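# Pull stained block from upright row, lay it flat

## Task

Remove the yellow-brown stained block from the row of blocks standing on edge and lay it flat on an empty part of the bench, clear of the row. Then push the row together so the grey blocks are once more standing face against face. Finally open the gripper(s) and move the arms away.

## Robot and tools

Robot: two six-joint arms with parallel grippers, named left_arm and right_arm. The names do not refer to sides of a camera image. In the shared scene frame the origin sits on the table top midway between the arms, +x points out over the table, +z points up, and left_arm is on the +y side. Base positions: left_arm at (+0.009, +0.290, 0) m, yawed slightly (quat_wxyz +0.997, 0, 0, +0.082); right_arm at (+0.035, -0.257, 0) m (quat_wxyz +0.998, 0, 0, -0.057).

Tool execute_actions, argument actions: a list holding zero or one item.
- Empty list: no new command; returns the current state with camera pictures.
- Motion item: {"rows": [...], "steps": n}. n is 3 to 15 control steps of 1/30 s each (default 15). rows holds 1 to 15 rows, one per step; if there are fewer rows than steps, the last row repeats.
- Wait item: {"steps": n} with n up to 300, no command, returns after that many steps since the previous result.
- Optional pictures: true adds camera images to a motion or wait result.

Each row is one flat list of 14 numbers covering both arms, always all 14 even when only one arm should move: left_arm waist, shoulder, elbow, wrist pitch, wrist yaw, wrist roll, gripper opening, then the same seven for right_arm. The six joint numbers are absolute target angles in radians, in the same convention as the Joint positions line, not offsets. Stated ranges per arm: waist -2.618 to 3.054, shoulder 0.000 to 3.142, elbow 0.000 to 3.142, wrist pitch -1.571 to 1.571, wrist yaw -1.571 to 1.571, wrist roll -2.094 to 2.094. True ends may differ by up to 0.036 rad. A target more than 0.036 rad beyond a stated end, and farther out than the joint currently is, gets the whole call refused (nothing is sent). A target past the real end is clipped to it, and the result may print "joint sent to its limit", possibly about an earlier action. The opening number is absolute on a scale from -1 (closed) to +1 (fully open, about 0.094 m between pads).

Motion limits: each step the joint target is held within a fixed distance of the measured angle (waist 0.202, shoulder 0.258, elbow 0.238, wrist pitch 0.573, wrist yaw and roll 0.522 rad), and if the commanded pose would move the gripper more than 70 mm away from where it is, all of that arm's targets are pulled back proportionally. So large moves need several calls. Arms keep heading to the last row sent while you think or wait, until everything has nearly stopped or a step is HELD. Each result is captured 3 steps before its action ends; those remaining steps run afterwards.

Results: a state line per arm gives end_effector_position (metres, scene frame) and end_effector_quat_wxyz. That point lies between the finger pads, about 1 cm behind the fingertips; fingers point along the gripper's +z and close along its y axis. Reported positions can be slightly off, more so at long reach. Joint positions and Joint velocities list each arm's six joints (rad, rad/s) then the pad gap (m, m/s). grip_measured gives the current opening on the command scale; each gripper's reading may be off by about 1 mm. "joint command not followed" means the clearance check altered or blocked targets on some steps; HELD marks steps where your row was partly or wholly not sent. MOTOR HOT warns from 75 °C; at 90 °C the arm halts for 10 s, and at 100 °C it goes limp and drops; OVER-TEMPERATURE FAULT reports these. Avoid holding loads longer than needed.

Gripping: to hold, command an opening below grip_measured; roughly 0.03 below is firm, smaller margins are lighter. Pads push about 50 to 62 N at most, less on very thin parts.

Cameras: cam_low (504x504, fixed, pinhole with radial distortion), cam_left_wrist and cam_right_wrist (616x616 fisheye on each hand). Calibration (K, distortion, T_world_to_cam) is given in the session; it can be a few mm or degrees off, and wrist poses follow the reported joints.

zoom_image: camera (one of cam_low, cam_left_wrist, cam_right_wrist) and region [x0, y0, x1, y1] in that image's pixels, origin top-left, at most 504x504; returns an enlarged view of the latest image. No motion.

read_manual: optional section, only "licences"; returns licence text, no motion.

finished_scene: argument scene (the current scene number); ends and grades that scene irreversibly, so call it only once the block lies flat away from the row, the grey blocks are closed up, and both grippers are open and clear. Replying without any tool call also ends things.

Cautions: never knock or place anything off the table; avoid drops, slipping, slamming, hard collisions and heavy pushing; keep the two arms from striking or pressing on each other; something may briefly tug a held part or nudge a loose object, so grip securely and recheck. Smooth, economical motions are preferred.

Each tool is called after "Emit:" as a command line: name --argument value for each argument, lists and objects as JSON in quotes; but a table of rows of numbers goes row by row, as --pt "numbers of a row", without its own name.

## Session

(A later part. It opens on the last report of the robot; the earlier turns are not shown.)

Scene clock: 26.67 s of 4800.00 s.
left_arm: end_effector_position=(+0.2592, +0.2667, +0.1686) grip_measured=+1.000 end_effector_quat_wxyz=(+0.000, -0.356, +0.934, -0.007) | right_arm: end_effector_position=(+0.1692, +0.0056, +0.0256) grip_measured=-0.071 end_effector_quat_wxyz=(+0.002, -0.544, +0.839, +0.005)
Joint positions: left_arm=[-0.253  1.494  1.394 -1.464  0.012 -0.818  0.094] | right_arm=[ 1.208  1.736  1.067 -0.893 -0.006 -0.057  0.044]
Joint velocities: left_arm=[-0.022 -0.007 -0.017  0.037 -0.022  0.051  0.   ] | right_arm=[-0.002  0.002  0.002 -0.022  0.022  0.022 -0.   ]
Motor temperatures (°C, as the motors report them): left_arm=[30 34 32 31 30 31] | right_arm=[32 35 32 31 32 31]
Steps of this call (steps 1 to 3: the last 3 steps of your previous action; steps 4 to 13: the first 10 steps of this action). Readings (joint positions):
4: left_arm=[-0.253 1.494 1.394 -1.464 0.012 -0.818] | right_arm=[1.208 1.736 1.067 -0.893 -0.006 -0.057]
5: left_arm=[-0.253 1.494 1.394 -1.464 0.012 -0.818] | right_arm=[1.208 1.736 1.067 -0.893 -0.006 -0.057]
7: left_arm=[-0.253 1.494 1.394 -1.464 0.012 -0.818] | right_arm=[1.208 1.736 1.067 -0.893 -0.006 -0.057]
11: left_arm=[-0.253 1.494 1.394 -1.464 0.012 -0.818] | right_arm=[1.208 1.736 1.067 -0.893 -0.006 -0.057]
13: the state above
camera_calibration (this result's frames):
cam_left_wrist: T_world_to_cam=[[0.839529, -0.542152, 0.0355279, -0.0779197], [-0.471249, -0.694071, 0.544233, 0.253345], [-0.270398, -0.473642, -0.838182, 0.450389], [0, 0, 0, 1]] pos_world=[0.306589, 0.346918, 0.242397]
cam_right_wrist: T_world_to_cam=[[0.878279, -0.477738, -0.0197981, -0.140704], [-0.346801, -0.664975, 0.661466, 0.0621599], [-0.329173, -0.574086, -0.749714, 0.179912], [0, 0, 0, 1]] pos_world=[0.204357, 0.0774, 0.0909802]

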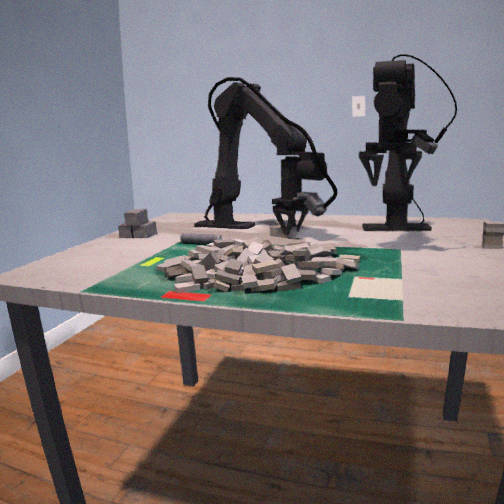

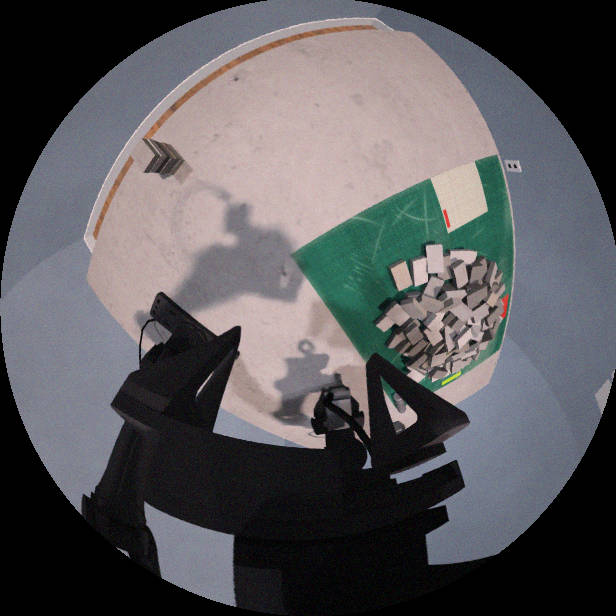

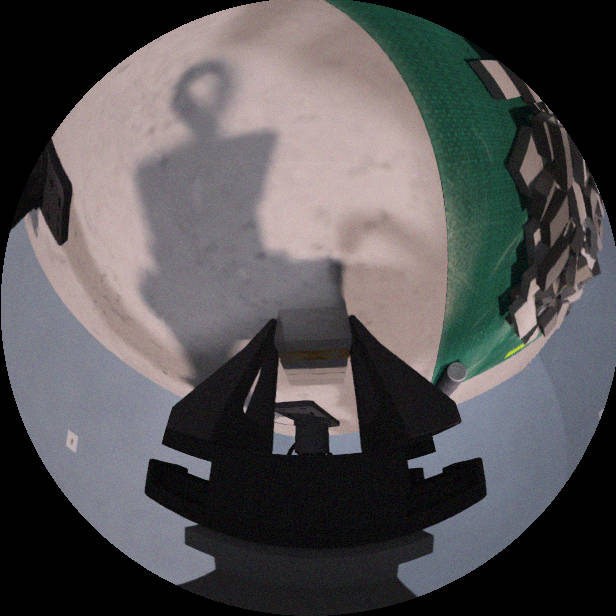

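Emit:
execute_actions --actions '[{"rows": [[-0.264,1.510,1.420,-1.476,0,-0.810,1, 1.214,1.739,1.052,-0.900,0,-0.062,-0.06],[-0.264,1.510,1.420,-1.476,0,-0.810,1, 1.214,1.739,1.052,-0.895,0,-0.062,-0.03],[-0.264,1.510,1.420,-1.476,0,-0.810,1, 1.214,1.739,1.052,-0.893,0,-0.062,0.0],[-0.264,1.510,1.420,-1.476,0,-0.810,1, 1.214,1.739,1.052,-0.891,0,-0.062,0.025],[-0.264,1.510,1.420,-1.476,0,-0.810,1, 1.214,1.739,1.052,-0.887,0,-0.062,0.03],[-0.264,1.510,1.420,-1.476,0,-0.810,1, 1.214,1.739,1.052,-0.882,0,-0.062,0.03],[-0.264,1.510,1.420,-1.476,0,-0.810,1, 1.214,1.739,1.052,-0.876,0,-0.062,0.03],[-0.264,1.510,1.420,-1.476,0,-0.810,1, 1.214,1.739,1.052,-0.869,0,-0.062,0.03],[-0.264,1.510,1.420,-1.476,0,-0.810,1, 1.214,1.739,1.052,-0.863,0,-0.062,0.03],[-0.264,1.510,1.420,-1.476,0,-0.810,1, 1.214,1.739,1.052,-0.858,0,-0.062,0.03],[-0.264,1.510,1.420,-1.476,0,-0.810,1, 1.214,1.739,1.052,-0.854,0,-0.062,0.03],[-0.264,1.510,1.420,-1.476,0,-0.810,1, 1.214,1.739,1.052,-0.851,0,-0.062,0.03]], "steps": 15}]'

Emit:
execute_actions --actions '[{"rows": [[-0.264,1.510,1.420,-1.476,0,-0.810,1, 1.214,1.739,1.052,-0.851,0,-0.062,0.03]], "steps": 6}]' --pictures true

Emit:
zoom_image --camera "cam_right_wrist" --region '[255, 300, 375, 390]'

Scene clock: 32.20 s of 4800.00 s.
left_arm: end_effector_position=(+0.2592, +0.2667, +0.1686) grip_measured=+1.000 end_effector_quat_wxyz=(+0.000, -0.356, +0.934, -0.007) | right_arm: end_effector_position=(+0.1707, +0.0084, +0.0257) grip_measured=+0.028 end_effector_quat_wxyz=(+0.008, -0.544, +0.839, +0.008)
Joint positions: left_arm=[-0.253  1.494  1.394 -1.464  0.012 -0.818  0.094] | right_arm=[ 1.208  1.736  1.067 -0.88  -0.006 -0.057  0.048]
Joint velocities: left_arm=[ 0.007  0.002  0.017 -0.066  0.007  0.037  0.   ] | right_arm=[-0.017 -0.007  0.002  0.095 -0.007 -0.007 -0.002]
Motor temperatures (°C, as the motors report them): left_arm=[30 34 32 31 30 31] | right_arm=[32 35 32 31 32 31]
Steps of this call (steps 1 to 3: the last 3 steps of your previous action; steps 4 to 15: the robot went on to your last target; steps 16 to 90: nothing new was sent; then 2.13 s passed at rest; steps 91 to 102: the first 12 steps of this action). Readings (joint positions):
91: left_arm=[-0.253 1.494 1.394 -1.464 0.012 -0.818] | right_arm=[1.208 1.736 1.067 -0.893 -0.006 -0.057]
92: left_arm=[-0.253 1.494 1.394 -1.464 0.012 -0.818] | right_arm=[1.208 1.736 1.067 -0.893 -0.006 -0.057]
94: left_arm=[-0.253 1.494 1.394 -1.464 0.012 -0.818] | right_arm=[1.208 1.736 1.067 -0.893 -0.006 -0.057]
98: left_arm=[-0.253 1.494 1.394 -1.464 0.012 -0.818] | right_arm=[1.208 1.736 1.067 -0.892 -0.006 -0.057]
102: the state above

Scene clock: 32.40 s of 4800.00 s.
left_arm: end_effector_position=(+0.2592, +0.2667, +0.1686) grip_measured=+1.000 end_effector_quat_wxyz=(+0.000, -0.356, +0.934, -0.007) | right_arm: end_effector_position=(+0.1720, +0.0110, +0.0258) grip_measured=+0.028 end_effector_quat_wxyz=(+0.013, -0.544, +0.839, +0.011)
Joint positions: left_arm=[-0.253  1.494  1.394 -1.464  0.012 -0.818  0.094] | right_arm=[ 1.208  1.736  1.067 -0.868 -0.006 -0.057  0.048]
Joint velocities: left_arm=[-0.007  0.012 -0.007  0.037  0.007  0.022  0.   ] | right_arm=[-0.007  0.002 -0.022  0.007 -0.051  0.051  0.   ]
Motor temperatures (°C, as the motors report them): left_arm=[30 34 32 31 30 31] | right_arm=[32 35 32 31 32 31]
Steps of this call (steps 1 to 3: the last 3 steps of your previous action; steps 4 to 6: the first 3 steps of this action). Readings (joint positions):
4: left_arm=[-0.253 1.494 1.394 -1.464 0.012 -0.818] | right_arm=[1.208 1.736 1.067 -0.870 -0.006 -0.057]
5: left_arm=[-0.253 1.494 1.394 -1.464 0.012 -0.818] | right_arm=[1.208 1.736 1.067 -0.869 -0.006 -0.057]
6: the state above
camera_calibration (this result's frames):
cam_left_wrist: T_world_to_cam=[[0.839529, -0.542152, 0.0355279, -0.0779197], [-0.471249, -0.694071, 0.544233, 0.253345], [-0.270398, -0.473642, -0.838182, 0.450389], [0, 0, 0, 1]] pos_world=[0.306589, 0.346918, 0.242397]
cam_right_wrist: T_world_to_cam=[[0.878686, -0.476969, -0.0202677, -0.140647], [-0.353878, -0.679245, 0.642959, 0.0684802], [-0.320438, -0.557787, -0.765632, 0.182745], [0, 0, 0, 1]] pos_world=[0.206377, 0.0813637, 0.0930352]

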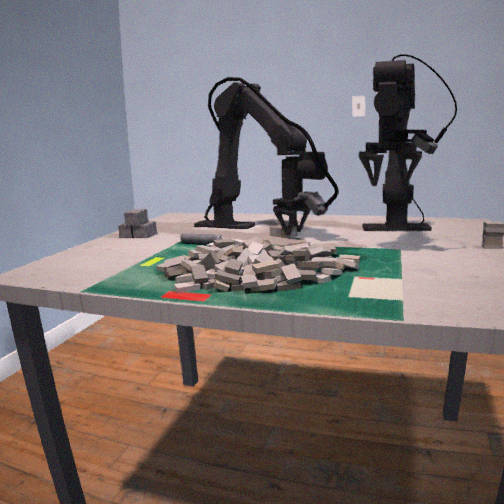

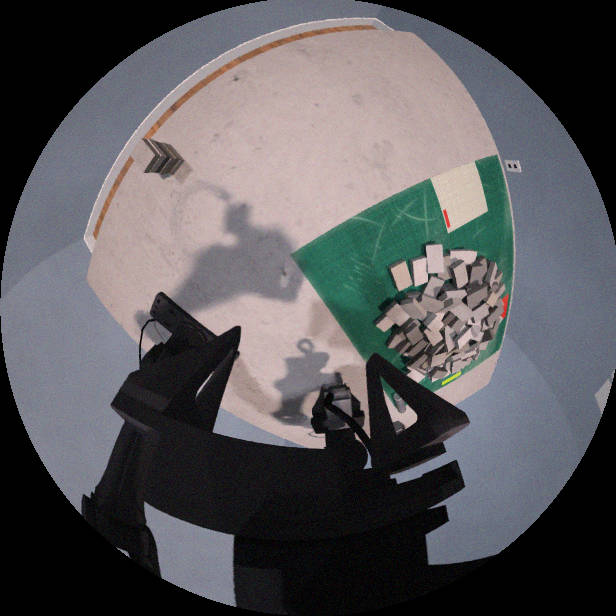

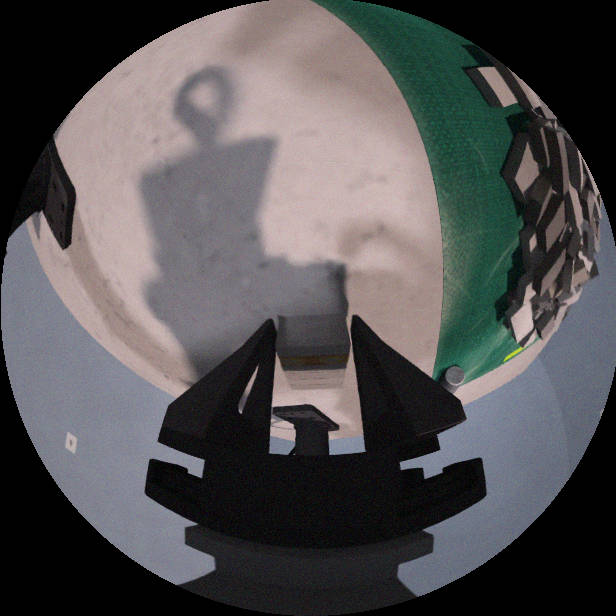

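Region (255, 300, 375, 390) of cam_right_wrist's 616x616 image, scaled by 4.200, with more detail than that image has; it fills the top 378 rows of this view, and the rest is white.

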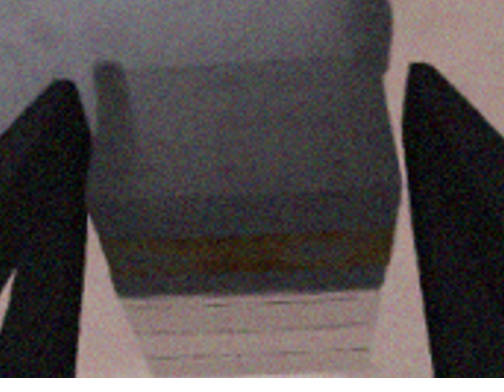

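Emit:
execute_actions --actions '[{"rows": [[-0.264,1.510,1.420,-1.476,0,-0.810,1, 1.214,1.739,1.052,-0.848,0,-0.062,0.03],[-0.264,1.510,1.420,-1.476,0,-0.810,1, 1.214,1.739,1.052,-0.847,0,-0.062,0.025],[-0.264,1.510,1.420,-1.476,0,-0.810,1, 1.214,1.739,1.052,-0.847,0,-0.062,0.015],[-0.264,1.510,1.420,-1.476,0,-0.810,1, 1.214,1.739,1.052,-0.847,0,-0.062,0.0],[-0.264,1.510,1.420,-1.476,0,-0.810,1, 1.214,1.739,1.052,-0.847,0,-0.062,-0.015],[-0.264,1.510,1.420,-1.476,0,-0.810,1, 1.214,1.739,1.052,-0.847,0,-0.062,-0.03],[-0.264,1.510,1.420,-1.476,0,-0.810,1, 1.214,1.739,1.052,-0.847,0,-0.062,-0.043],[-0.264,1.510,1.420,-1.476,0,-0.810,1, 1.214,1.739,1.052,-0.847,0,-0.062,-0.055],[-0.264,1.510,1.420,-1.476,0,-0.810,1, 1.214,1.739,1.052,-0.847,0,-0.062,-0.067],[-0.264,1.510,1.420,-1.476,0,-0.810,1, 1.214,1.739,1.052,-0.847,0,-0.062,-0.079],[-0.264,1.510,1.420,-1.476,0,-0.810,1, 1.214,1.739,1.052,-0.847,0,-0.062,-0.09],[-0.264,1.510,1.420,-1.476,0,-0.810,1, 1.214,1.739,1.052,-0.847,0,-0.062,-0.10]], "steps": 15}]' --pictures true

Emit:
zoom_image --camera "cam_right_wrist" --region '[255, 300, 375, 390]'

Scene clock: 33.33 s of 4800.00 s.
left_arm: end_effector_position=(+0.2592, +0.2667, +0.1686) grip_measured=+1.000 end_effector_quat_wxyz=(+0.000, -0.356, +0.934, -0.007) | right_arm: end_effector_position=(+0.1728, +0.0125, +0.0258) grip_measured=-0.082 end_effector_quat_wxyz=(+0.016, -0.544, +0.839, +0.013)
Joint positions: left_arm=[-0.253  1.494  1.394 -1.464  0.012 -0.818  0.094] | right_arm=[ 1.208  1.736  1.067 -0.861 -0.006 -0.057  0.043]
Joint velocities: left_arm=[-0.022 -0.002  0.007 -0.037  0.037  0.007  0.   ] | right_arm=[-0.012  0.007  0.007 -0.007 -0.051  0.051 -0.006]
Motor temperatures (°C, as the motors report them): left_arm=[30 34 32 31 30 31] | right_arm=[32 35 32 31 32 31]
Steps of this call (steps 1 to 3: the last 3 steps of your previous action; steps 4 to 15: the robot went on to your last target; step 16: nothing new was sent; steps 17 to 28: the first 12 steps of this action). Readings (joint positions):
17: left_arm=[-0.253 1.494 1.394 -1.464 0.012 -0.818] | right_arm=[1.208 1.736 1.067 -0.865 -0.006 -0.057]
18: left_arm=[-0.253 1.494 1.394 -1.464 0.012 -0.818] | right_arm=[1.208 1.736 1.067 -0.864 -0.006 -0.057]
20: left_arm=[-0.253 1.494 1.394 -1.464 0.012 -0.818] | right_arm=[1.208 1.736 1.067 -0.863 -0.006 -0.057]
24: left_arm=[-0.253 1.494 1.394 -1.464 0.012 -0.818] | right_arm=[1.208 1.736 1.067 -0.862 -0.006 -0.057]
28: the state above
camera_calibration (this result's frames):
cam_left_wrist: T_world_to_cam=[[0.839529, -0.542152, 0.0355279, -0.0779197], [-0.471249, -0.694071, 0.544233, 0.253345], [-0.270398, -0.473642, -0.838182, 0.450389], [0, 0, 0, 1]] pos_world=[0.306589, 0.346918, 0.242397]
cam_right_wrist: T_world_to_cam=[[0.878751, -0.476845, -0.0203986, -0.140622], [-0.355901, -0.683149, 0.637685, 0.0702819], [-0.318012, -0.553106, -0.770027, 0.183524], [0, 0, 0, 1]] pos_world=[0.206948, 0.0824665, 0.0936326]

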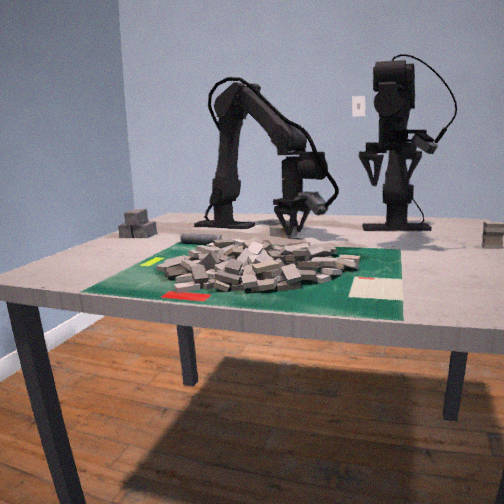

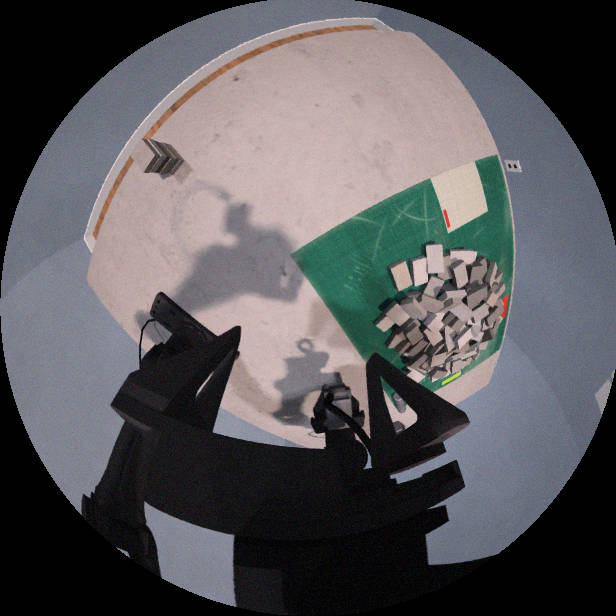

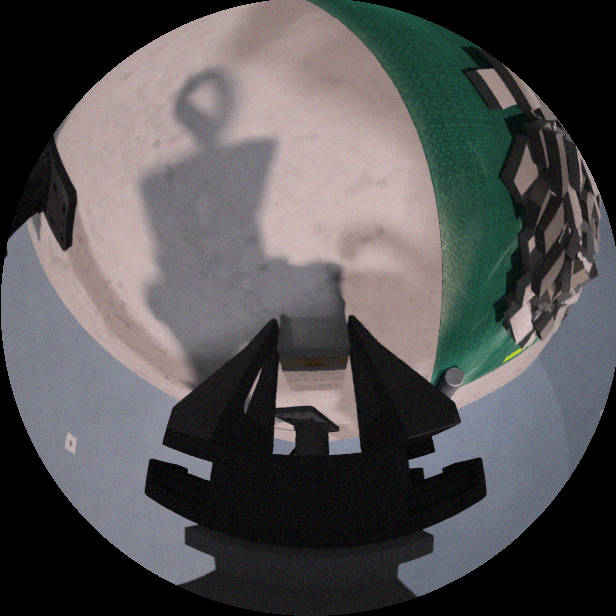

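Region (255, 300, 375, 390) of cam_right_wrist's 616x616 image, scaled by 4.200, with more detail than that image has; it fills the top 378 rows of this view, and the rest is white.

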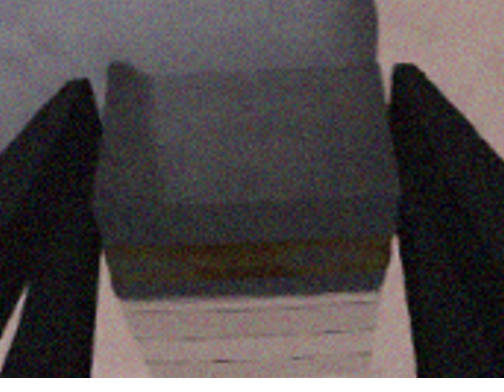

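Emit:
execute_actions --actions '[]'

Emit:
zoom_image --camera "cam_right_wrist" --region '[262, 325, 312, 385]'

Emit:
zoom_image --camera "cam_right_wrist" --region '[325, 320, 375, 380]'

Scene clock: 33.47 s of 4800.00 s.
left_arm: end_effector_position=(+0.2592, +0.2667, +0.1686) grip_measured=+1.000 end_effector_quat_wxyz=(+0.000, -0.356, +0.934, -0.007) | right_arm: end_effector_position=(+0.1728, +0.0125, +0.0258) grip_measured=-0.084 end_effector_quat_wxyz=(+0.016, -0.544, +0.839, +0.013)
Joint positions: left_arm=[-0.253  1.494  1.394 -1.464  0.012 -0.818  0.094] | right_arm=[ 1.208  1.736  1.067 -0.861 -0.006 -0.057  0.043]
Joint velocities: left_arm=[-0.002 -0.012  0.007  0.022 -0.066  0.051  0.   ] | right_arm=[-0.007  0.017 -0.002  0.066 -0.007  0.022 -0.   ]
Motor temperatures (°C, as the motors report them): left_arm=[30 34 32 31 30 31] | right_arm=[32 35 32 31 32 31]
Kept back: nothing.
Steps of this call (steps 1 to 3: the last 3 steps of your previous action; step 4: the robot went on to your last target). Readings (joint positions):
1: left_arm=[-0.253 1.494 1.394 -1.464 0.012 -0.818] | right_arm=[1.208 1.736 1.067 -0.861 -0.006 -0.057]
2: left_arm=[-0.253 1.494 1.394 -1.464 0.012 -0.818] | right_arm=[1.208 1.736 1.067 -0.861 -0.006 -0.057]
4: the state above
camera_calibration (this result's frames):
cam_left_wrist: T_world_to_cam=[[0.839529, -0.542152, 0.0355279, -0.0779197], [-0.471249, -0.694071, 0.544233, 0.253345], [-0.270398, -0.473642, -0.838182, 0.450389], [0, 0, 0, 1]] pos_world=[0.306589, 0.346918, 0.242397]
cam_right_wrist: T_world_to_cam=[[0.878751, -0.476845, -0.0203986, -0.140622], [-0.355901, -0.683149, 0.637685, 0.0702819], [-0.318012, -0.553106, -0.770027, 0.183524], [0, 0, 0, 1]] pos_world=[0.206948, 0.0824665, 0.0936326]

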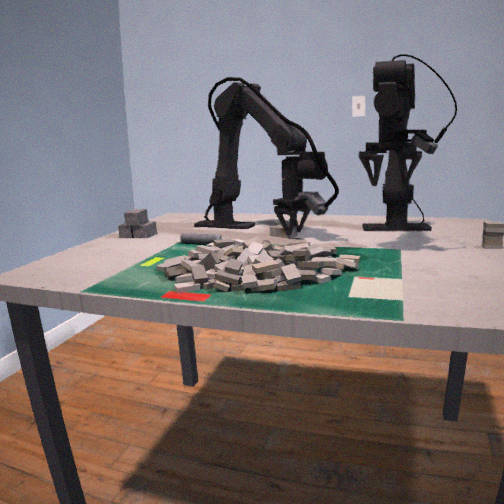

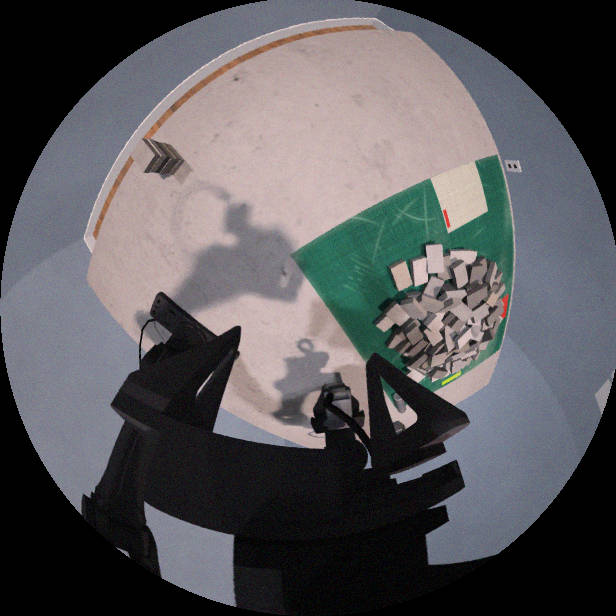

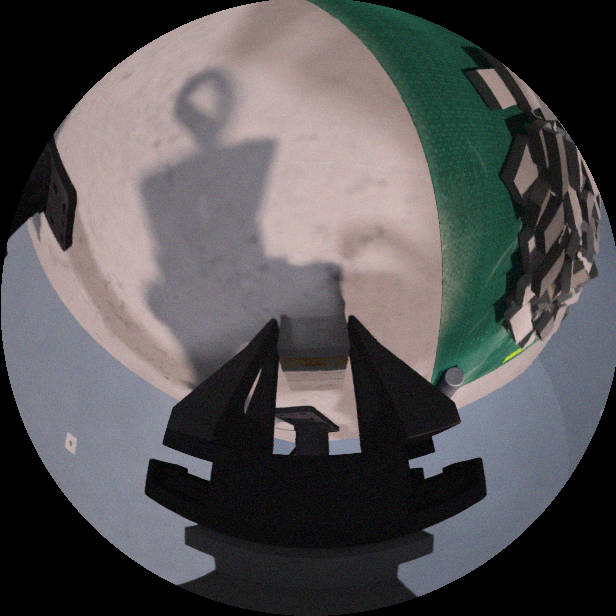

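Region (262, 325, 312, 385) of cam_right_wrist's 616x616 image, scaled by 8.400, with more detail than that image has.

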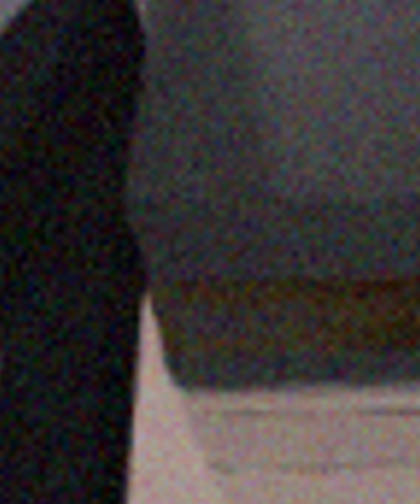

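Region (325, 320, 375, 380) of cam_right_wrist's 616x616 image, scaled by 8.400, with more detail than that image has.

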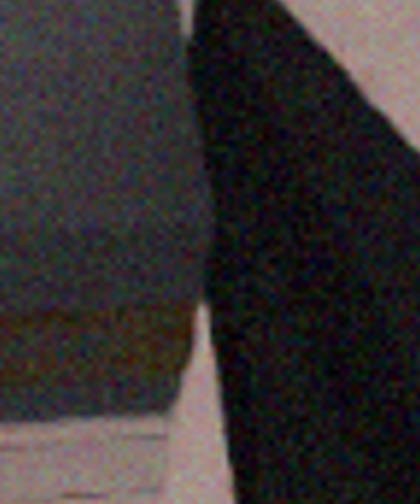

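Emit:
execute_actions --actions '[{"rows": [[-0.264,1.510,1.420,-1.476,0,-0.810,1, 1.214,1.739,1.052,-0.847,0,-0.062,-0.108],[-0.264,1.510,1.420,-1.476,0,-0.810,1, 1.214,1.739,1.052,-0.846,0,-0.062,-0.115],[-0.264,1.510,1.420,-1.476,0,-0.810,1, 1.214,1.739,1.052,-0.843,0,-0.062,-0.115],[-0.264,1.510,1.420,-1.476,0,-0.810,1, 1.214,1.739,1.052,-0.839,0,-0.062,-0.115],[-0.264,1.510,1.420,-1.476,0,-0.810,1, 1.214,1.739,1.052,-0.833,0,-0.062,-0.115],[-0.264,1.510,1.420,-1.476,0,-0.810,1, 1.214,1.739,1.052,-0.826,0,-0.062,-0.115],[-0.264,1.510,1.420,-1.476,0,-0.810,1, 1.214,1.740,1.052,-0.818,0,-0.062,-0.115],[-0.264,1.510,1.420,-1.476,0,-0.810,1, 1.214,1.741,1.052,-0.809,0,-0.062,-0.115],[-0.264,1.510,1.420,-1.476,0,-0.810,1, 1.214,1.742,1.052,-0.800,0,-0.062,-0.115],[-0.264,1.510,1.420,-1.476,0,-0.810,1, 1.214,1.742,1.052,-0.791,0,-0.062,-0.115],[-0.264,1.510,1.420,-1.476,0,-0.810,1, 1.214,1.743,1.052,-0.782,0,-0.062,-0.115],[-0.264,1.510,1.420,-1.476,0,-0.810,1, 1.214,1.743,1.052,-0.775,0,-0.062,-0.115],[-0.264,1.510,1.420,-1.476,0,-0.810,1, 1.214,1.744,1.052,-0.769,0,-0.062,-0.115],[-0.264,1.510,1.420,-1.476,0,-0.810,1, 1.214,1.744,1.052,-0.764,0,-0.062,-0.115],[-0.264,1.510,1.420,-1.476,0,-0.810,1, 1.214,1.744,1.052,-0.761,0,-0.062,-0.115]], "steps": 15}]'

Emit:
execute_actions --actions '[{"rows": [[-0.264,1.510,1.420,-1.476,0,-0.810,1, 1.214,1.744,1.052,-0.761,0,-0.062,-0.115]], "steps": 9}]' --pictures true

Emit:
zoom_image --camera "cam_right_wrist" --region '[250, 290, 380, 400]'

Scene clock: 37.60 s of 4800.00 s.
left_arm: end_effector_position=(+0.2592, +0.2667, +0.1686) grip_measured=+1.000 end_effector_quat_wxyz=(+0.000, -0.356, +0.934, -0.007) | right_arm: end_effector_position=(+0.1763, +0.0191, +0.0262) grip_measured=-0.090 end_effector_quat_wxyz=(+0.029, -0.544, +0.839, +0.020)
Joint positions: left_arm=[-0.253  1.494  1.394 -1.464  0.012 -0.818  0.094] | right_arm=[ 1.208  1.736  1.067 -0.831 -0.006 -0.057  0.043]
Joint velocities: left_arm=[ 0.012 -0.017 -0.007 -0.051  0.037 -0.007  0.   ] | right_arm=[-0.007 -0.017  0.007  0.095  0.022 -0.007 -0.   ]
Motor temperatures (°C, as the motors report them): left_arm=[30 34 32 31 30 31] | right_arm=[32 35 32 31 32 31]
Steps of this call (steps 1 to 15: the robot went on to your last target; steps 16 to 90: nothing new was sent; then 0.73 s passed at rest; steps 91 to 102: the first 12 steps of this action). Readings (joint positions):
91: left_arm=[-0.253 1.494 1.394 -1.464 0.012 -0.818] | right_arm=[1.208 1.736 1.067 -0.861 -0.006 -0.057]
92: left_arm=[-0.253 1.494 1.394 -1.464 0.012 -0.818] | right_arm=[1.208 1.736 1.067 -0.861 -0.006 -0.057]
94: left_arm=[-0.253 1.494 1.394 -1.464 0.012 -0.818] | right_arm=[1.208 1.736 1.067 -0.860 -0.006 -0.057]
98: left_arm=[-0.253 1.494 1.394 -1.464 0.012 -0.818] | right_arm=[1.208 1.736 1.067 -0.850 -0.006 -0.057]
102: the state above

Scene clock: 37.90 s of 4800.00 s.
left_arm: end_effector_position=(+0.2592, +0.2667, +0.1686) grip_measured=+1.000 end_effector_quat_wxyz=(+0.000, -0.356, +0.934, -0.007) | right_arm: end_effector_position=(+0.1797, +0.0258, +0.0269) grip_measured=-0.090 end_effector_quat_wxyz=(+0.042, -0.543, +0.838, +0.027)
Joint positions: left_arm=[-0.253  1.494  1.394 -1.464  0.012 -0.818  0.094] | right_arm=[ 1.208  1.736  1.067 -0.801 -0.006 -0.057  0.043]
Joint velocities: left_arm=[-0.002  0.002  0.002 -0.007 -0.007  0.051  0.   ] | right_arm=[-0.007  0.007 -0.007  0.007 -0.037  0.022 -0.001]
Motor temperatures (°C, as the motors report them): left_arm=[30 34 33 31 30 31] | right_arm=[32 35 32 31 32 31]
Steps of this call (steps 1 to 3: the last 3 steps of your previous action; steps 4 to 9: the first 6 steps of this action). Readings (joint positions):
4: left_arm=[-0.253 1.494 1.394 -1.464 0.012 -0.818] | right_arm=[1.208 1.736 1.067 -0.812 -0.006 -0.057]
5: left_arm=[-0.253 1.494 1.394 -1.464 0.012 -0.818] | right_arm=[1.208 1.736 1.067 -0.808 -0.006 -0.057]
7: left_arm=[-0.253 1.494 1.394 -1.464 0.012 -0.818] | right_arm=[1.208 1.736 1.067 -0.804 -0.006 -0.057]
9: the state above
camera_calibration (this result's frames):
cam_left_wrist: T_world_to_cam=[[0.839529, -0.542152, 0.0355279, -0.0779197], [-0.471249, -0.694071, 0.544233, 0.253345], [-0.270398, -0.473642, -0.838182, 0.450389], [0, 0, 0, 1]] pos_world=[0.306589, 0.346918, 0.242397]
cam_right_wrist: T_world_to_cam=[[0.879332, -0.475723, -0.0215055, -0.140421], [-0.372933, -0.716011, 0.590127, 0.0863158], [-0.296135, -0.510897, -0.807024, 0.189828], [0, 0, 0, 1]] pos_world=[0.211881, 0.0919842, 0.0992388]

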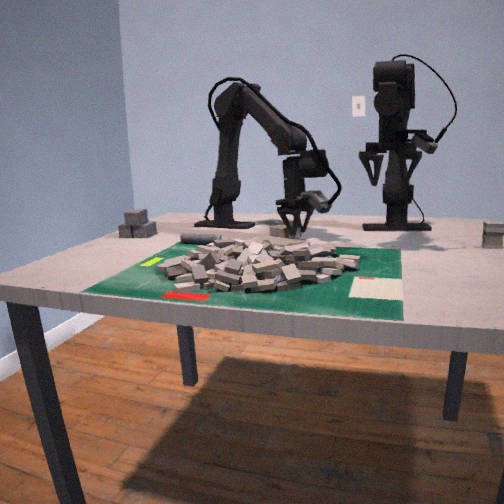

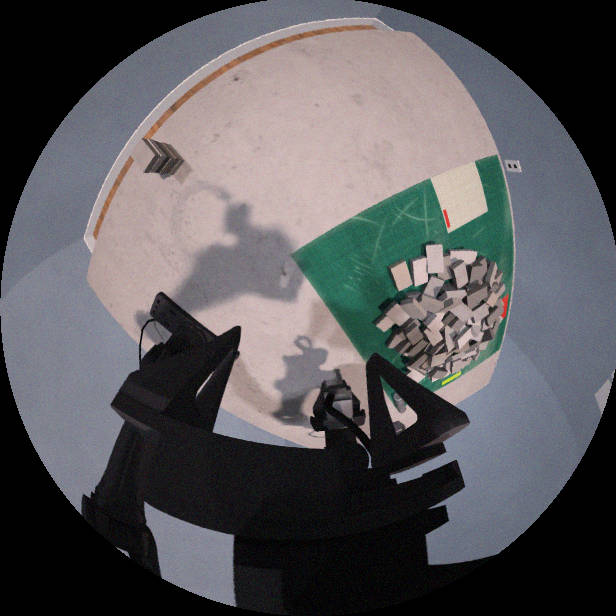

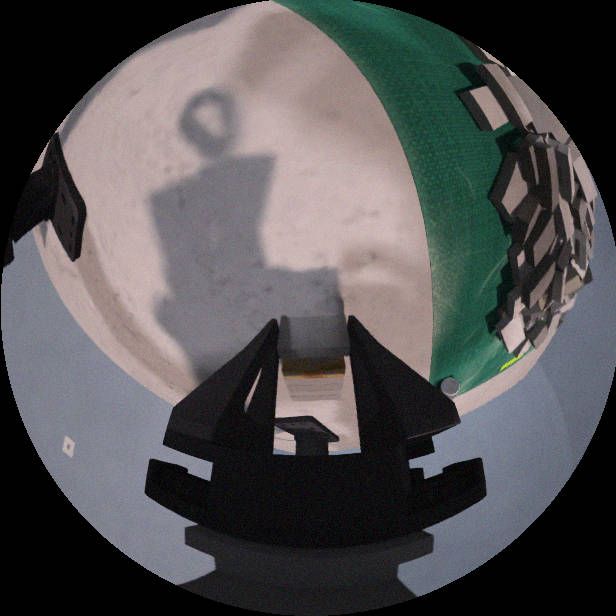

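Region (250, 290, 380, 400) of cam_right_wrist's 616x616 image, scaled by 3.877, with more detail than that image has; it fills the top 426 rows of this view, and the rest is white.

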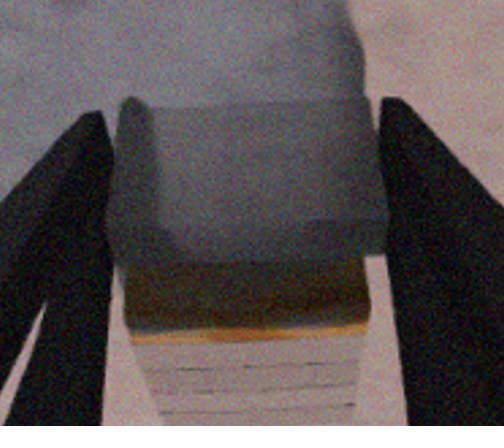

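Emit:
execute_actions --actions '[{"rows": [[-0.264,1.510,1.420,-1.476,0,-0.810,1, 1.214,1.744,1.052,-0.758,0,-0.062,-0.115],[-0.264,1.510,1.420,-1.476,0,-0.810,1, 1.214,1.744,1.052,-0.754,0,-0.062,-0.115],[-0.264,1.510,1.420,-1.476,0,-0.810,1, 1.214,1.744,1.052,-0.750,0,-0.062,-0.115],[-0.264,1.510,1.420,-1.476,0,-0.810,1, 1.214,1.744,1.052,-0.746,0,-0.062,-0.115],[-0.264,1.510,1.420,-1.476,0,-0.810,1, 1.214,1.744,1.052,-0.742,0,-0.062,-0.115],[-0.264,1.510,1.420,-1.476,0,-0.810,1, 1.214,1.744,1.052,-0.739,0,-0.062,-0.115],[-0.264,1.510,1.420,-1.476,0,-0.810,1, 1.214,1.744,1.052,-0.737,0,-0.062,-0.115]], "steps": 12}]'

Scene clock: 38.60 s of 4800.00 s.
left_arm: end_effector_position=(+0.2592, +0.2667, +0.1686) grip_measured=+1.000 end_effector_quat_wxyz=(+0.000, -0.356, +0.934, -0.007) | right_arm: end_effector_position=(+0.1824, +0.0310, +0.0275) grip_measured=-0.090 end_effector_quat_wxyz=(+0.052, -0.543, +0.837, +0.033)
Joint positions: left_arm=[-0.253  1.494  1.394 -1.464  0.012 -0.818  0.094] | right_arm=[ 1.208  1.736  1.067 -0.777 -0.006 -0.058  0.043]
Joint velocities: left_arm=[-0.007  0.002  0.012 -0.066 -0.022 -0.037  0.   ] | right_arm=[-0.007 -0.012  0.007  0.11   0.022  0.007 -0.001]
Motor temperatures (°C, as the motors report them): left_arm=[30 34 33 31 30 31] | right_arm=[32 35 32 31 32 31]
Steps of this call (steps 1 to 3: the last 3 steps of your previous action; steps 4 to 12: the robot went on to your last target; steps 13 to 21: the first 9 steps of this action). Readings (joint positions):
13: left_arm=[-0.253 1.494 1.394 -1.464 0.012 -0.818] | right_arm=[1.208 1.736 1.067 -0.796 -0.006 -0.058]
14: left_arm=[-0.253 1.494 1.394 -1.464 0.012 -0.818] | right_arm=[1.208 1.736 1.067 -0.796 -0.006 -0.058]
16: left_arm=[-0.253 1.494 1.394 -1.464 0.012 -0.818] | right_arm=[1.208 1.736 1.067 -0.792 -0.006 -0.058]
20: left_arm=[-0.253 1.494 1.394 -1.464 0.012 -0.818] | right_arm=[1.208 1.736 1.067 -0.780 -0.006 -0.058]
21: the state above

Emit:
execute_actions --actions '[{"rows": [[-0.264,1.510,1.420,-1.476,0,-0.810,1, 1.214,1.742,1.056,-0.760,0,-0.062,-0.085],[-0.264,1.510,1.420,-1.476,0,-0.810,1, 1.214,1.742,1.062,-0.762,0,-0.062,-0.055],[-0.264,1.510,1.420,-1.476,0,-0.810,1, 1.214,1.742,1.068,-0.765,0,-0.062,-0.01],[-0.264,1.510,1.420,-1.476,0,-0.810,1, 1.214,1.742,1.074,-0.770,0,-0.062,0.05],[-0.264,1.510,1.420,-1.476,0,-0.810,1, 1.214,1.743,1.080,-0.776,0,-0.062,0.11],[-0.264,1.510,1.420,-1.476,0,-0.810,1, 1.214,1.744,1.085,-0.783,0,-0.062,0.15],[-0.264,1.510,1.420,-1.476,0,-0.810,1, 1.214,1.7455,1.0872,-0.7883,0,-0.062,0.15],[-0.264,1.510,1.420,-1.476,0,-0.810,1, 1.214,1.7497,1.0936,-0.7979,0,-0.062,0.15],[-0.264,1.510,1.420,-1.476,0,-0.810,1, 1.214,1.7565,1.1038,-0.8131,0,-0.062,0.15],[-0.264,1.510,1.420,-1.476,0,-0.810,1, 1.214,1.7655,1.1174,-0.8334,0,-0.062,0.15],[-0.264,1.510,1.420,-1.476,0,-0.810,1, 1.214,1.7765,1.1341,-0.8583,0,-0.062,0.15],[-0.264,1.510,1.420,-1.476,0,-0.810,1, 1.214,1.7893,1.1534,-0.8872,0,-0.062,0.15],[-0.264,1.510,1.420,-1.476,0,-0.810,1, 1.214,1.8036,1.1751,-0.9195,0,-0.062,0.15],[-0.264,1.510,1.420,-1.476,0,-0.810,1, 1.214,1.8192,1.1986,-0.9545,0,-0.062,0.15],[-0.264,1.510,1.420,-1.476,0,-0.810,1, 1.214,1.8358,1.2236,-0.9919,0,-0.062,0.15]], "steps": 15}]'

Emit:
execute_actions --actions '[{"rows": [[-0.264,1.510,1.420,-1.476,0,-0.810,1, 1.214,1.8531,1.2498,-1.0310,0,-0.062,0.15],[-0.264,1.510,1.420,-1.476,0,-0.810,1, 1.214,1.8709,1.2767,-1.0712,0,-0.062,0.15],[-0.264,1.510,1.420,-1.476,0,-0.810,1, 1.214,1.889,1.304,-1.112,0,-0.062,0.15],[-0.264,1.510,1.420,-1.476,0,-0.810,1, 1.214,1.9096,1.3233,-1.1383,0,-0.062,0.15],[-0.264,1.510,1.420,-1.476,0,-0.810,1, 1.214,1.9299,1.3424,-1.1643,0,-0.062,0.15],[-0.264,1.510,1.420,-1.476,0,-0.810,1, 1.214,1.9496,1.3609,-1.1895,0,-0.062,0.15],[-0.264,1.510,1.420,-1.476,0,-0.810,1, 1.214,1.9684,1.3786,-1.2136,0,-0.062,0.15],[-0.264,1.510,1.420,-1.476,0,-0.810,1, 1.214,1.9862,1.3953,-1.2362,0,-0.062,0.15],[-0.264,1.510,1.420,-1.476,0,-0.810,1, 1.214,2.0024,1.4106,-1.2561,0,-0.062,0.15],[-0.264,1.510,1.420,-1.476,0,-0.810,1, 1.214,2.0170,1.4242,-1.2747,0,-0.062,0.15],[-0.264,1.510,1.420,-1.476,0,-0.810,1, 1.214,2.0296,1.4360,-1.2908,0,-0.062,0.15],[-0.264,1.510,1.420,-1.476,0,-0.810,1, 1.214,2.0398,1.4457,-1.3039,0,-0.062,0.15],[-0.264,1.510,1.420,-1.476,0,-0.810,1, 1.214,2.0475,1.4529,-1.3147,0,-0.062,0.15],[-0.264,1.510,1.420,-1.476,0,-0.810,1, 1.214,2.0523,1.4574,-1.3209,0,-0.062,0.15],[-0.264,1.510,1.420,-1.476,0,-0.810,1, 1.214,2.054,1.459,-1.323,0,-0.062,0.15]], "steps": 15}]'

Emit:
execute_actions --actions '[{"rows": [[-0.264,1.510,1.420,-1.476,0,-0.810,1, 1.214,2.054,1.459,-1.323,0,-0.062,0.15]], "steps": 10}]' --pictures true

Emit:
zoom_image --camera "cam_right_wrist" --region '[240, 280, 390, 410]'

Scene clock: 39.97 s of 4800.00 s.
left_arm: end_effector_position=(+0.2592, +0.2667, +0.1686) grip_measured=+1.000 end_effector_quat_wxyz=(+0.000, -0.356, +0.934, -0.007) | right_arm: end_effector_position=(+0.1820, +0.0302, +0.0272) grip_measured=+0.148 end_effector_quat_wxyz=(+0.040, -0.543, +0.838, +0.026)
Joint positions: left_arm=[-0.253  1.494  1.394 -1.464  0.012 -0.818  0.094] | right_arm=[ 1.208  1.758  1.095 -0.813 -0.006 -0.058  0.054]
Joint velocities: left_arm=[-0.017  0.017 -0.002 -0.066  0.007  0.007  0.   ] | right_arm=[-0.007  0.339  0.447 -0.476 -0.022 -0.007 -0.001]
Motor temperatures (°C, as the motors report them): left_arm=[30 34 33 31 30 31] | right_arm=[32 35 32 31 32 31]
Steps of this call (steps 1 to 3: the last 3 steps of your previous action; steps 4 to 29: the robot went on to your last target; steps 30 to 41: the first 12 steps of this action). Readings (joint positions):
30: left_arm=[-0.253 1.494 1.394 -1.464 0.012 -0.818] | right_arm=[1.208 1.736 1.067 -0.759 -0.006 -0.058]
31: left_arm=[-0.253 1.494 1.394 -1.464 0.012 -0.818] | right_arm=[1.208 1.736 1.067 -0.759 -0.006 -0.058]
33: left_arm=[-0.253 1.494 1.394 -1.464 0.012 -0.818] | right_arm=[1.208 1.736 1.067 -0.759 -0.006 -0.058]
37: left_arm=[-0.253 1.494 1.394 -1.464 0.012 -0.818] | right_arm=[1.208 1.736 1.067 -0.765 -0.006 -0.058]
41: the state above

Scene clock: 40.47 s of 4800.00 s.
left_arm: end_effector_position=(+0.2592, +0.2667, +0.1686) grip_measured=+1.000 end_effector_quat_wxyz=(+0.000, -0.356, +0.934, -0.007) | right_arm: end_effector_position=(+0.1752, +0.0171, +0.0246) grip_measured=+0.148 end_effector_quat_wxyz=(-0.106, -0.540, +0.833, -0.057)
Joint positions: left_arm=[-0.253  1.494  1.394 -1.464  0.012 -0.818  0.094] | right_arm=[ 1.208  2.011  1.399 -1.2   -0.006 -0.058  0.054]
Joint velocities: left_arm=[ 0.002 -0.012  0.012 -0.051 -0.037 -0.007  0.   ] | right_arm=[ 0.012  0.437  0.305 -0.652  0.037 -0.081 -0.   ]
Motor temperatures (°C, as the motors report them): left_arm=[30 34 33 31 30 31] | right_arm=[32 35 32 31 32 31]
Steps of this call (steps 1 to 3: the last 3 steps of your previous action; steps 4 to 15: the first 12 steps of this action). Readings (joint positions):
4: left_arm=[-0.253 1.494 1.394 -1.464 0.012 -0.818] | right_arm=[1.208 1.816 1.179 -0.904 -0.006 -0.058]
5: left_arm=[-0.253 1.494 1.394 -1.464 0.012 -0.818] | right_arm=[1.208 1.833 1.205 -0.932 -0.006 -0.058]
7: left_arm=[-0.253 1.494 1.394 -1.464 0.012 -0.818] | right_arm=[1.208 1.867 1.258 -0.994 -0.006 -0.058]
11: left_arm=[-0.253 1.494 1.394 -1.464 0.012 -0.818] | right_arm=[1.208 1.940 1.343 -1.105 -0.006 -0.058]
15: the state above

Scene clock: 40.80 s of 4800.00 s.
left_arm: end_effector_position=(+0.2592, +0.2667, +0.1686) grip_measured=+1.000 end_effector_quat_wxyz=(+0.000, -0.356, +0.934, -0.007) | right_arm: end_effector_position=(+0.1672, +0.0017, +0.0262) grip_measured=+0.148 end_effector_quat_wxyz=(-0.153, -0.535, +0.827, -0.084)
Joint positions: left_arm=[-0.253  1.494  1.394 -1.464  0.012 -0.818  0.094] | right_arm=[ 1.208  2.05   1.43  -1.301 -0.006 -0.058  0.054]
Joint velocities: left_arm=[-0.007  0.002 -0.002  0.007  0.037 -0.095  0.   ] | right_arm=[ 0.007  0.007 -0.002 -0.168  0.022  0.051  0.001]
Motor temperatures (°C, as the motors report them): left_arm=[30 34 33 31 30 31] | right_arm=[32 35 32 31 32 31]
Steps of this call (steps 1 to 3: the last 3 steps of your previous action; steps 4 to 10: the first 7 steps of this action). Readings (joint positions):
4: left_arm=[-0.253 1.494 1.394 -1.464 0.012 -0.818] | right_arm=[1.208 2.047 1.424 -1.262 -0.006 -0.058]
5: left_arm=[-0.253 1.494 1.394 -1.464 0.012 -0.818] | right_arm=[1.208 2.049 1.425 -1.272 -0.006 -0.058]
7: left_arm=[-0.253 1.494 1.394 -1.464 0.012 -0.818] | right_arm=[1.208 2.050 1.428 -1.288 -0.006 -0.058]
10: the state above
camera_calibration (this result's frames):
cam_left_wrist: T_world_to_cam=[[0.839529, -0.542152, 0.0355279, -0.0779197], [-0.471249, -0.694071, 0.544233, 0.253345], [-0.270398, -0.473642, -0.838182, 0.450389], [0, 0, 0, 1]] pos_world=[0.306589, 0.346918, 0.242397]
cam_right_wrist: T_world_to_cam=[[0.876008, -0.482152, -0.0117716, -0.140605], [-0.21737, -0.416485, 0.882774, 0.030615], [-0.430534, -0.770759, -0.46965, 0.187331], [0, 0, 0, 1]] pos_world=[0.210478, 0.0893443, 0.0592985]

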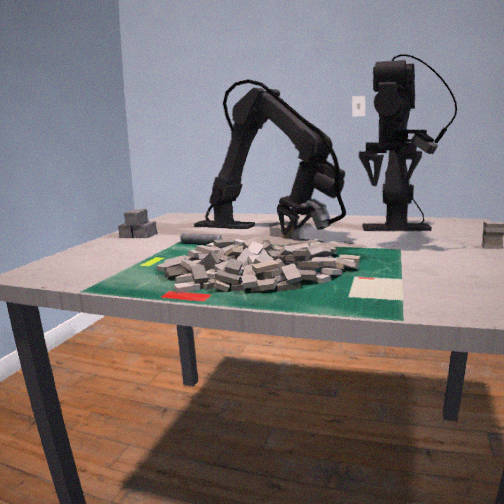

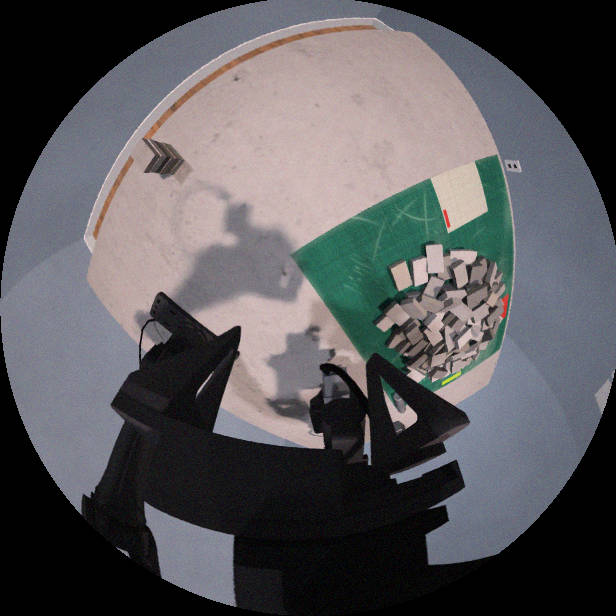

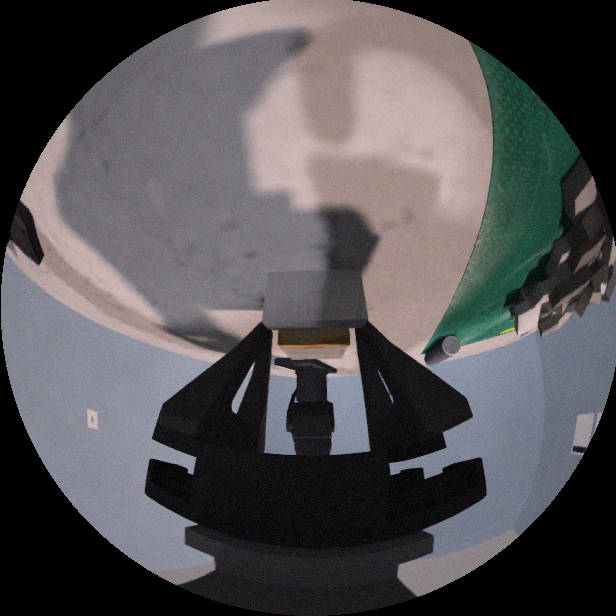

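Region (240, 280, 390, 410) of cam_right_wrist's 616x616 image, scaled by 3.360, with more detail than that image has; it fills the top 437 rows of this view, and the rest is white.

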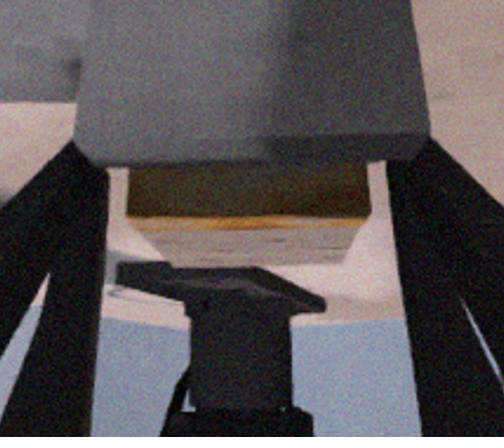

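Emit:
execute_actions --actions '[]'

Emit:
zoom_image --camera "cam_right_wrist" --region '[250, 300, 380, 380]'

Emit:
zoom_image --camera "cam_low" --region '[255, 190, 345, 250]'

Scene clock: 41.00 s of 4800.00 s.
left_arm: end_effector_position=(+0.2592, +0.2667, +0.1686) grip_measured=+1.000 end_effector_quat_wxyz=(+0.000, -0.356, +0.934, -0.007) | right_arm: end_effector_position=(+0.1663, -0.0001, +0.0270) grip_measured=+0.148 end_effector_quat_wxyz=(-0.157, -0.535, +0.826, -0.086)
Joint positions: left_arm=[-0.253  1.494  1.394 -1.464  0.012 -0.818  0.094] | right_arm=[ 1.208  2.05   1.43  -1.31  -0.006 -0.058  0.054]
Joint velocities: left_arm=[ 0.002  0.017  0.017 -0.037  0.022 -0.081  0.   ] | right_arm=[-0.002  0.002  0.007  0.037 -0.037 -0.051 -0.   ]
Motor temperatures (°C, as the motors report them): left_arm=[30 34 33 31 30 31] | right_arm=[32 35 32 31 32 31]
Kept back: nothing.
Steps of this call (steps 1 to 3: the last 3 steps of your previous action; steps 4 to 6: the robot went on to your last target). Readings (joint positions):
1: left_arm=[-0.253 1.494 1.394 -1.464 0.012 -0.818] | right_arm=[1.208 2.050 1.430 -1.303 -0.006 -0.058]
2: left_arm=[-0.253 1.494 1.394 -1.464 0.012 -0.818] | right_arm=[1.208 2.050 1.430 -1.306 -0.006 -0.058]
4: left_arm=[-0.253 1.494 1.394 -1.464 0.012 -0.818] | right_arm=[1.208 2.050 1.430 -1.309 -0.006 -0.058]
6: the state above
camera_calibration (this result's frames):
cam_left_wrist: T_world_to_cam=[[0.839529, -0.542152, 0.0355279, -0.0779197], [-0.471249, -0.694071, 0.544233, 0.253345], [-0.270398, -0.473642, -0.838182, 0.450389], [0, 0, 0, 1]] pos_world=[0.306589, 0.346918, 0.242397]
cam_right_wrist: T_world_to_cam=[[0.875961, -0.482243, -0.0115521, -0.140644], [-0.213797, -0.409593, 0.886862, 0.0282187], [-0.432415, -0.774387, -0.46189, 0.186058], [0, 0, 0, 1]] pos_world=[0.209686, 0.0878147, 0.0592874]

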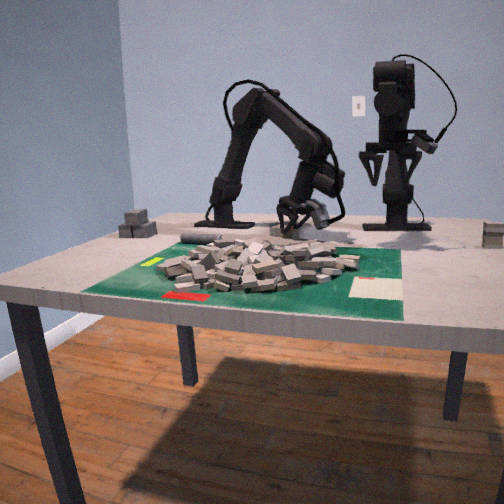

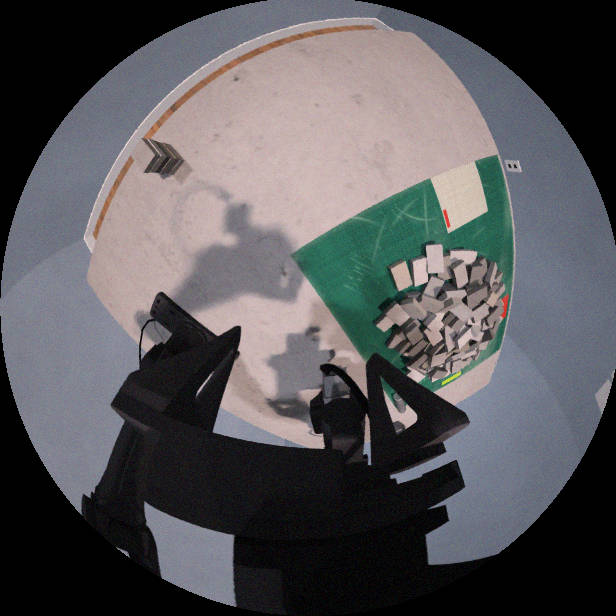

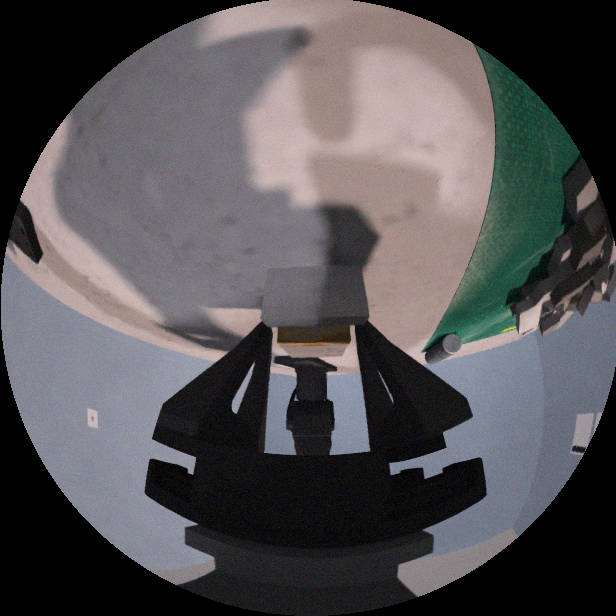

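Region (250, 300, 380, 380) of cam_right_wrist's 616x616 image, scaled by 3.877, with more detail than that image has; it fills the top 310 rows of this view, and the rest is white.

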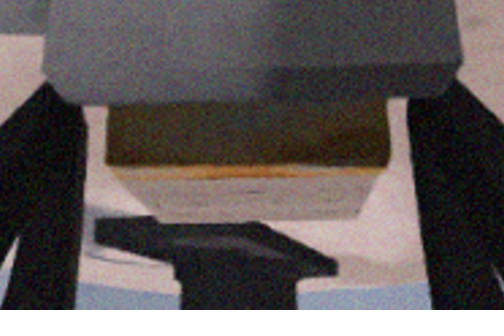

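Region (255, 190, 345, 250) of cam_low's 504x504 image, scaled by 5.600, with more detail than that image has.

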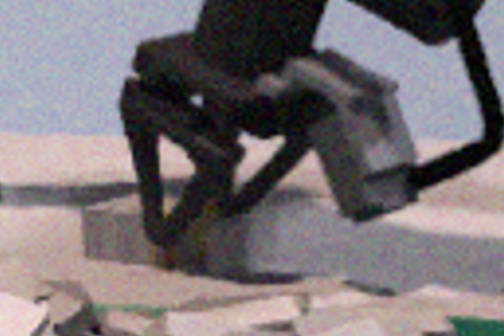

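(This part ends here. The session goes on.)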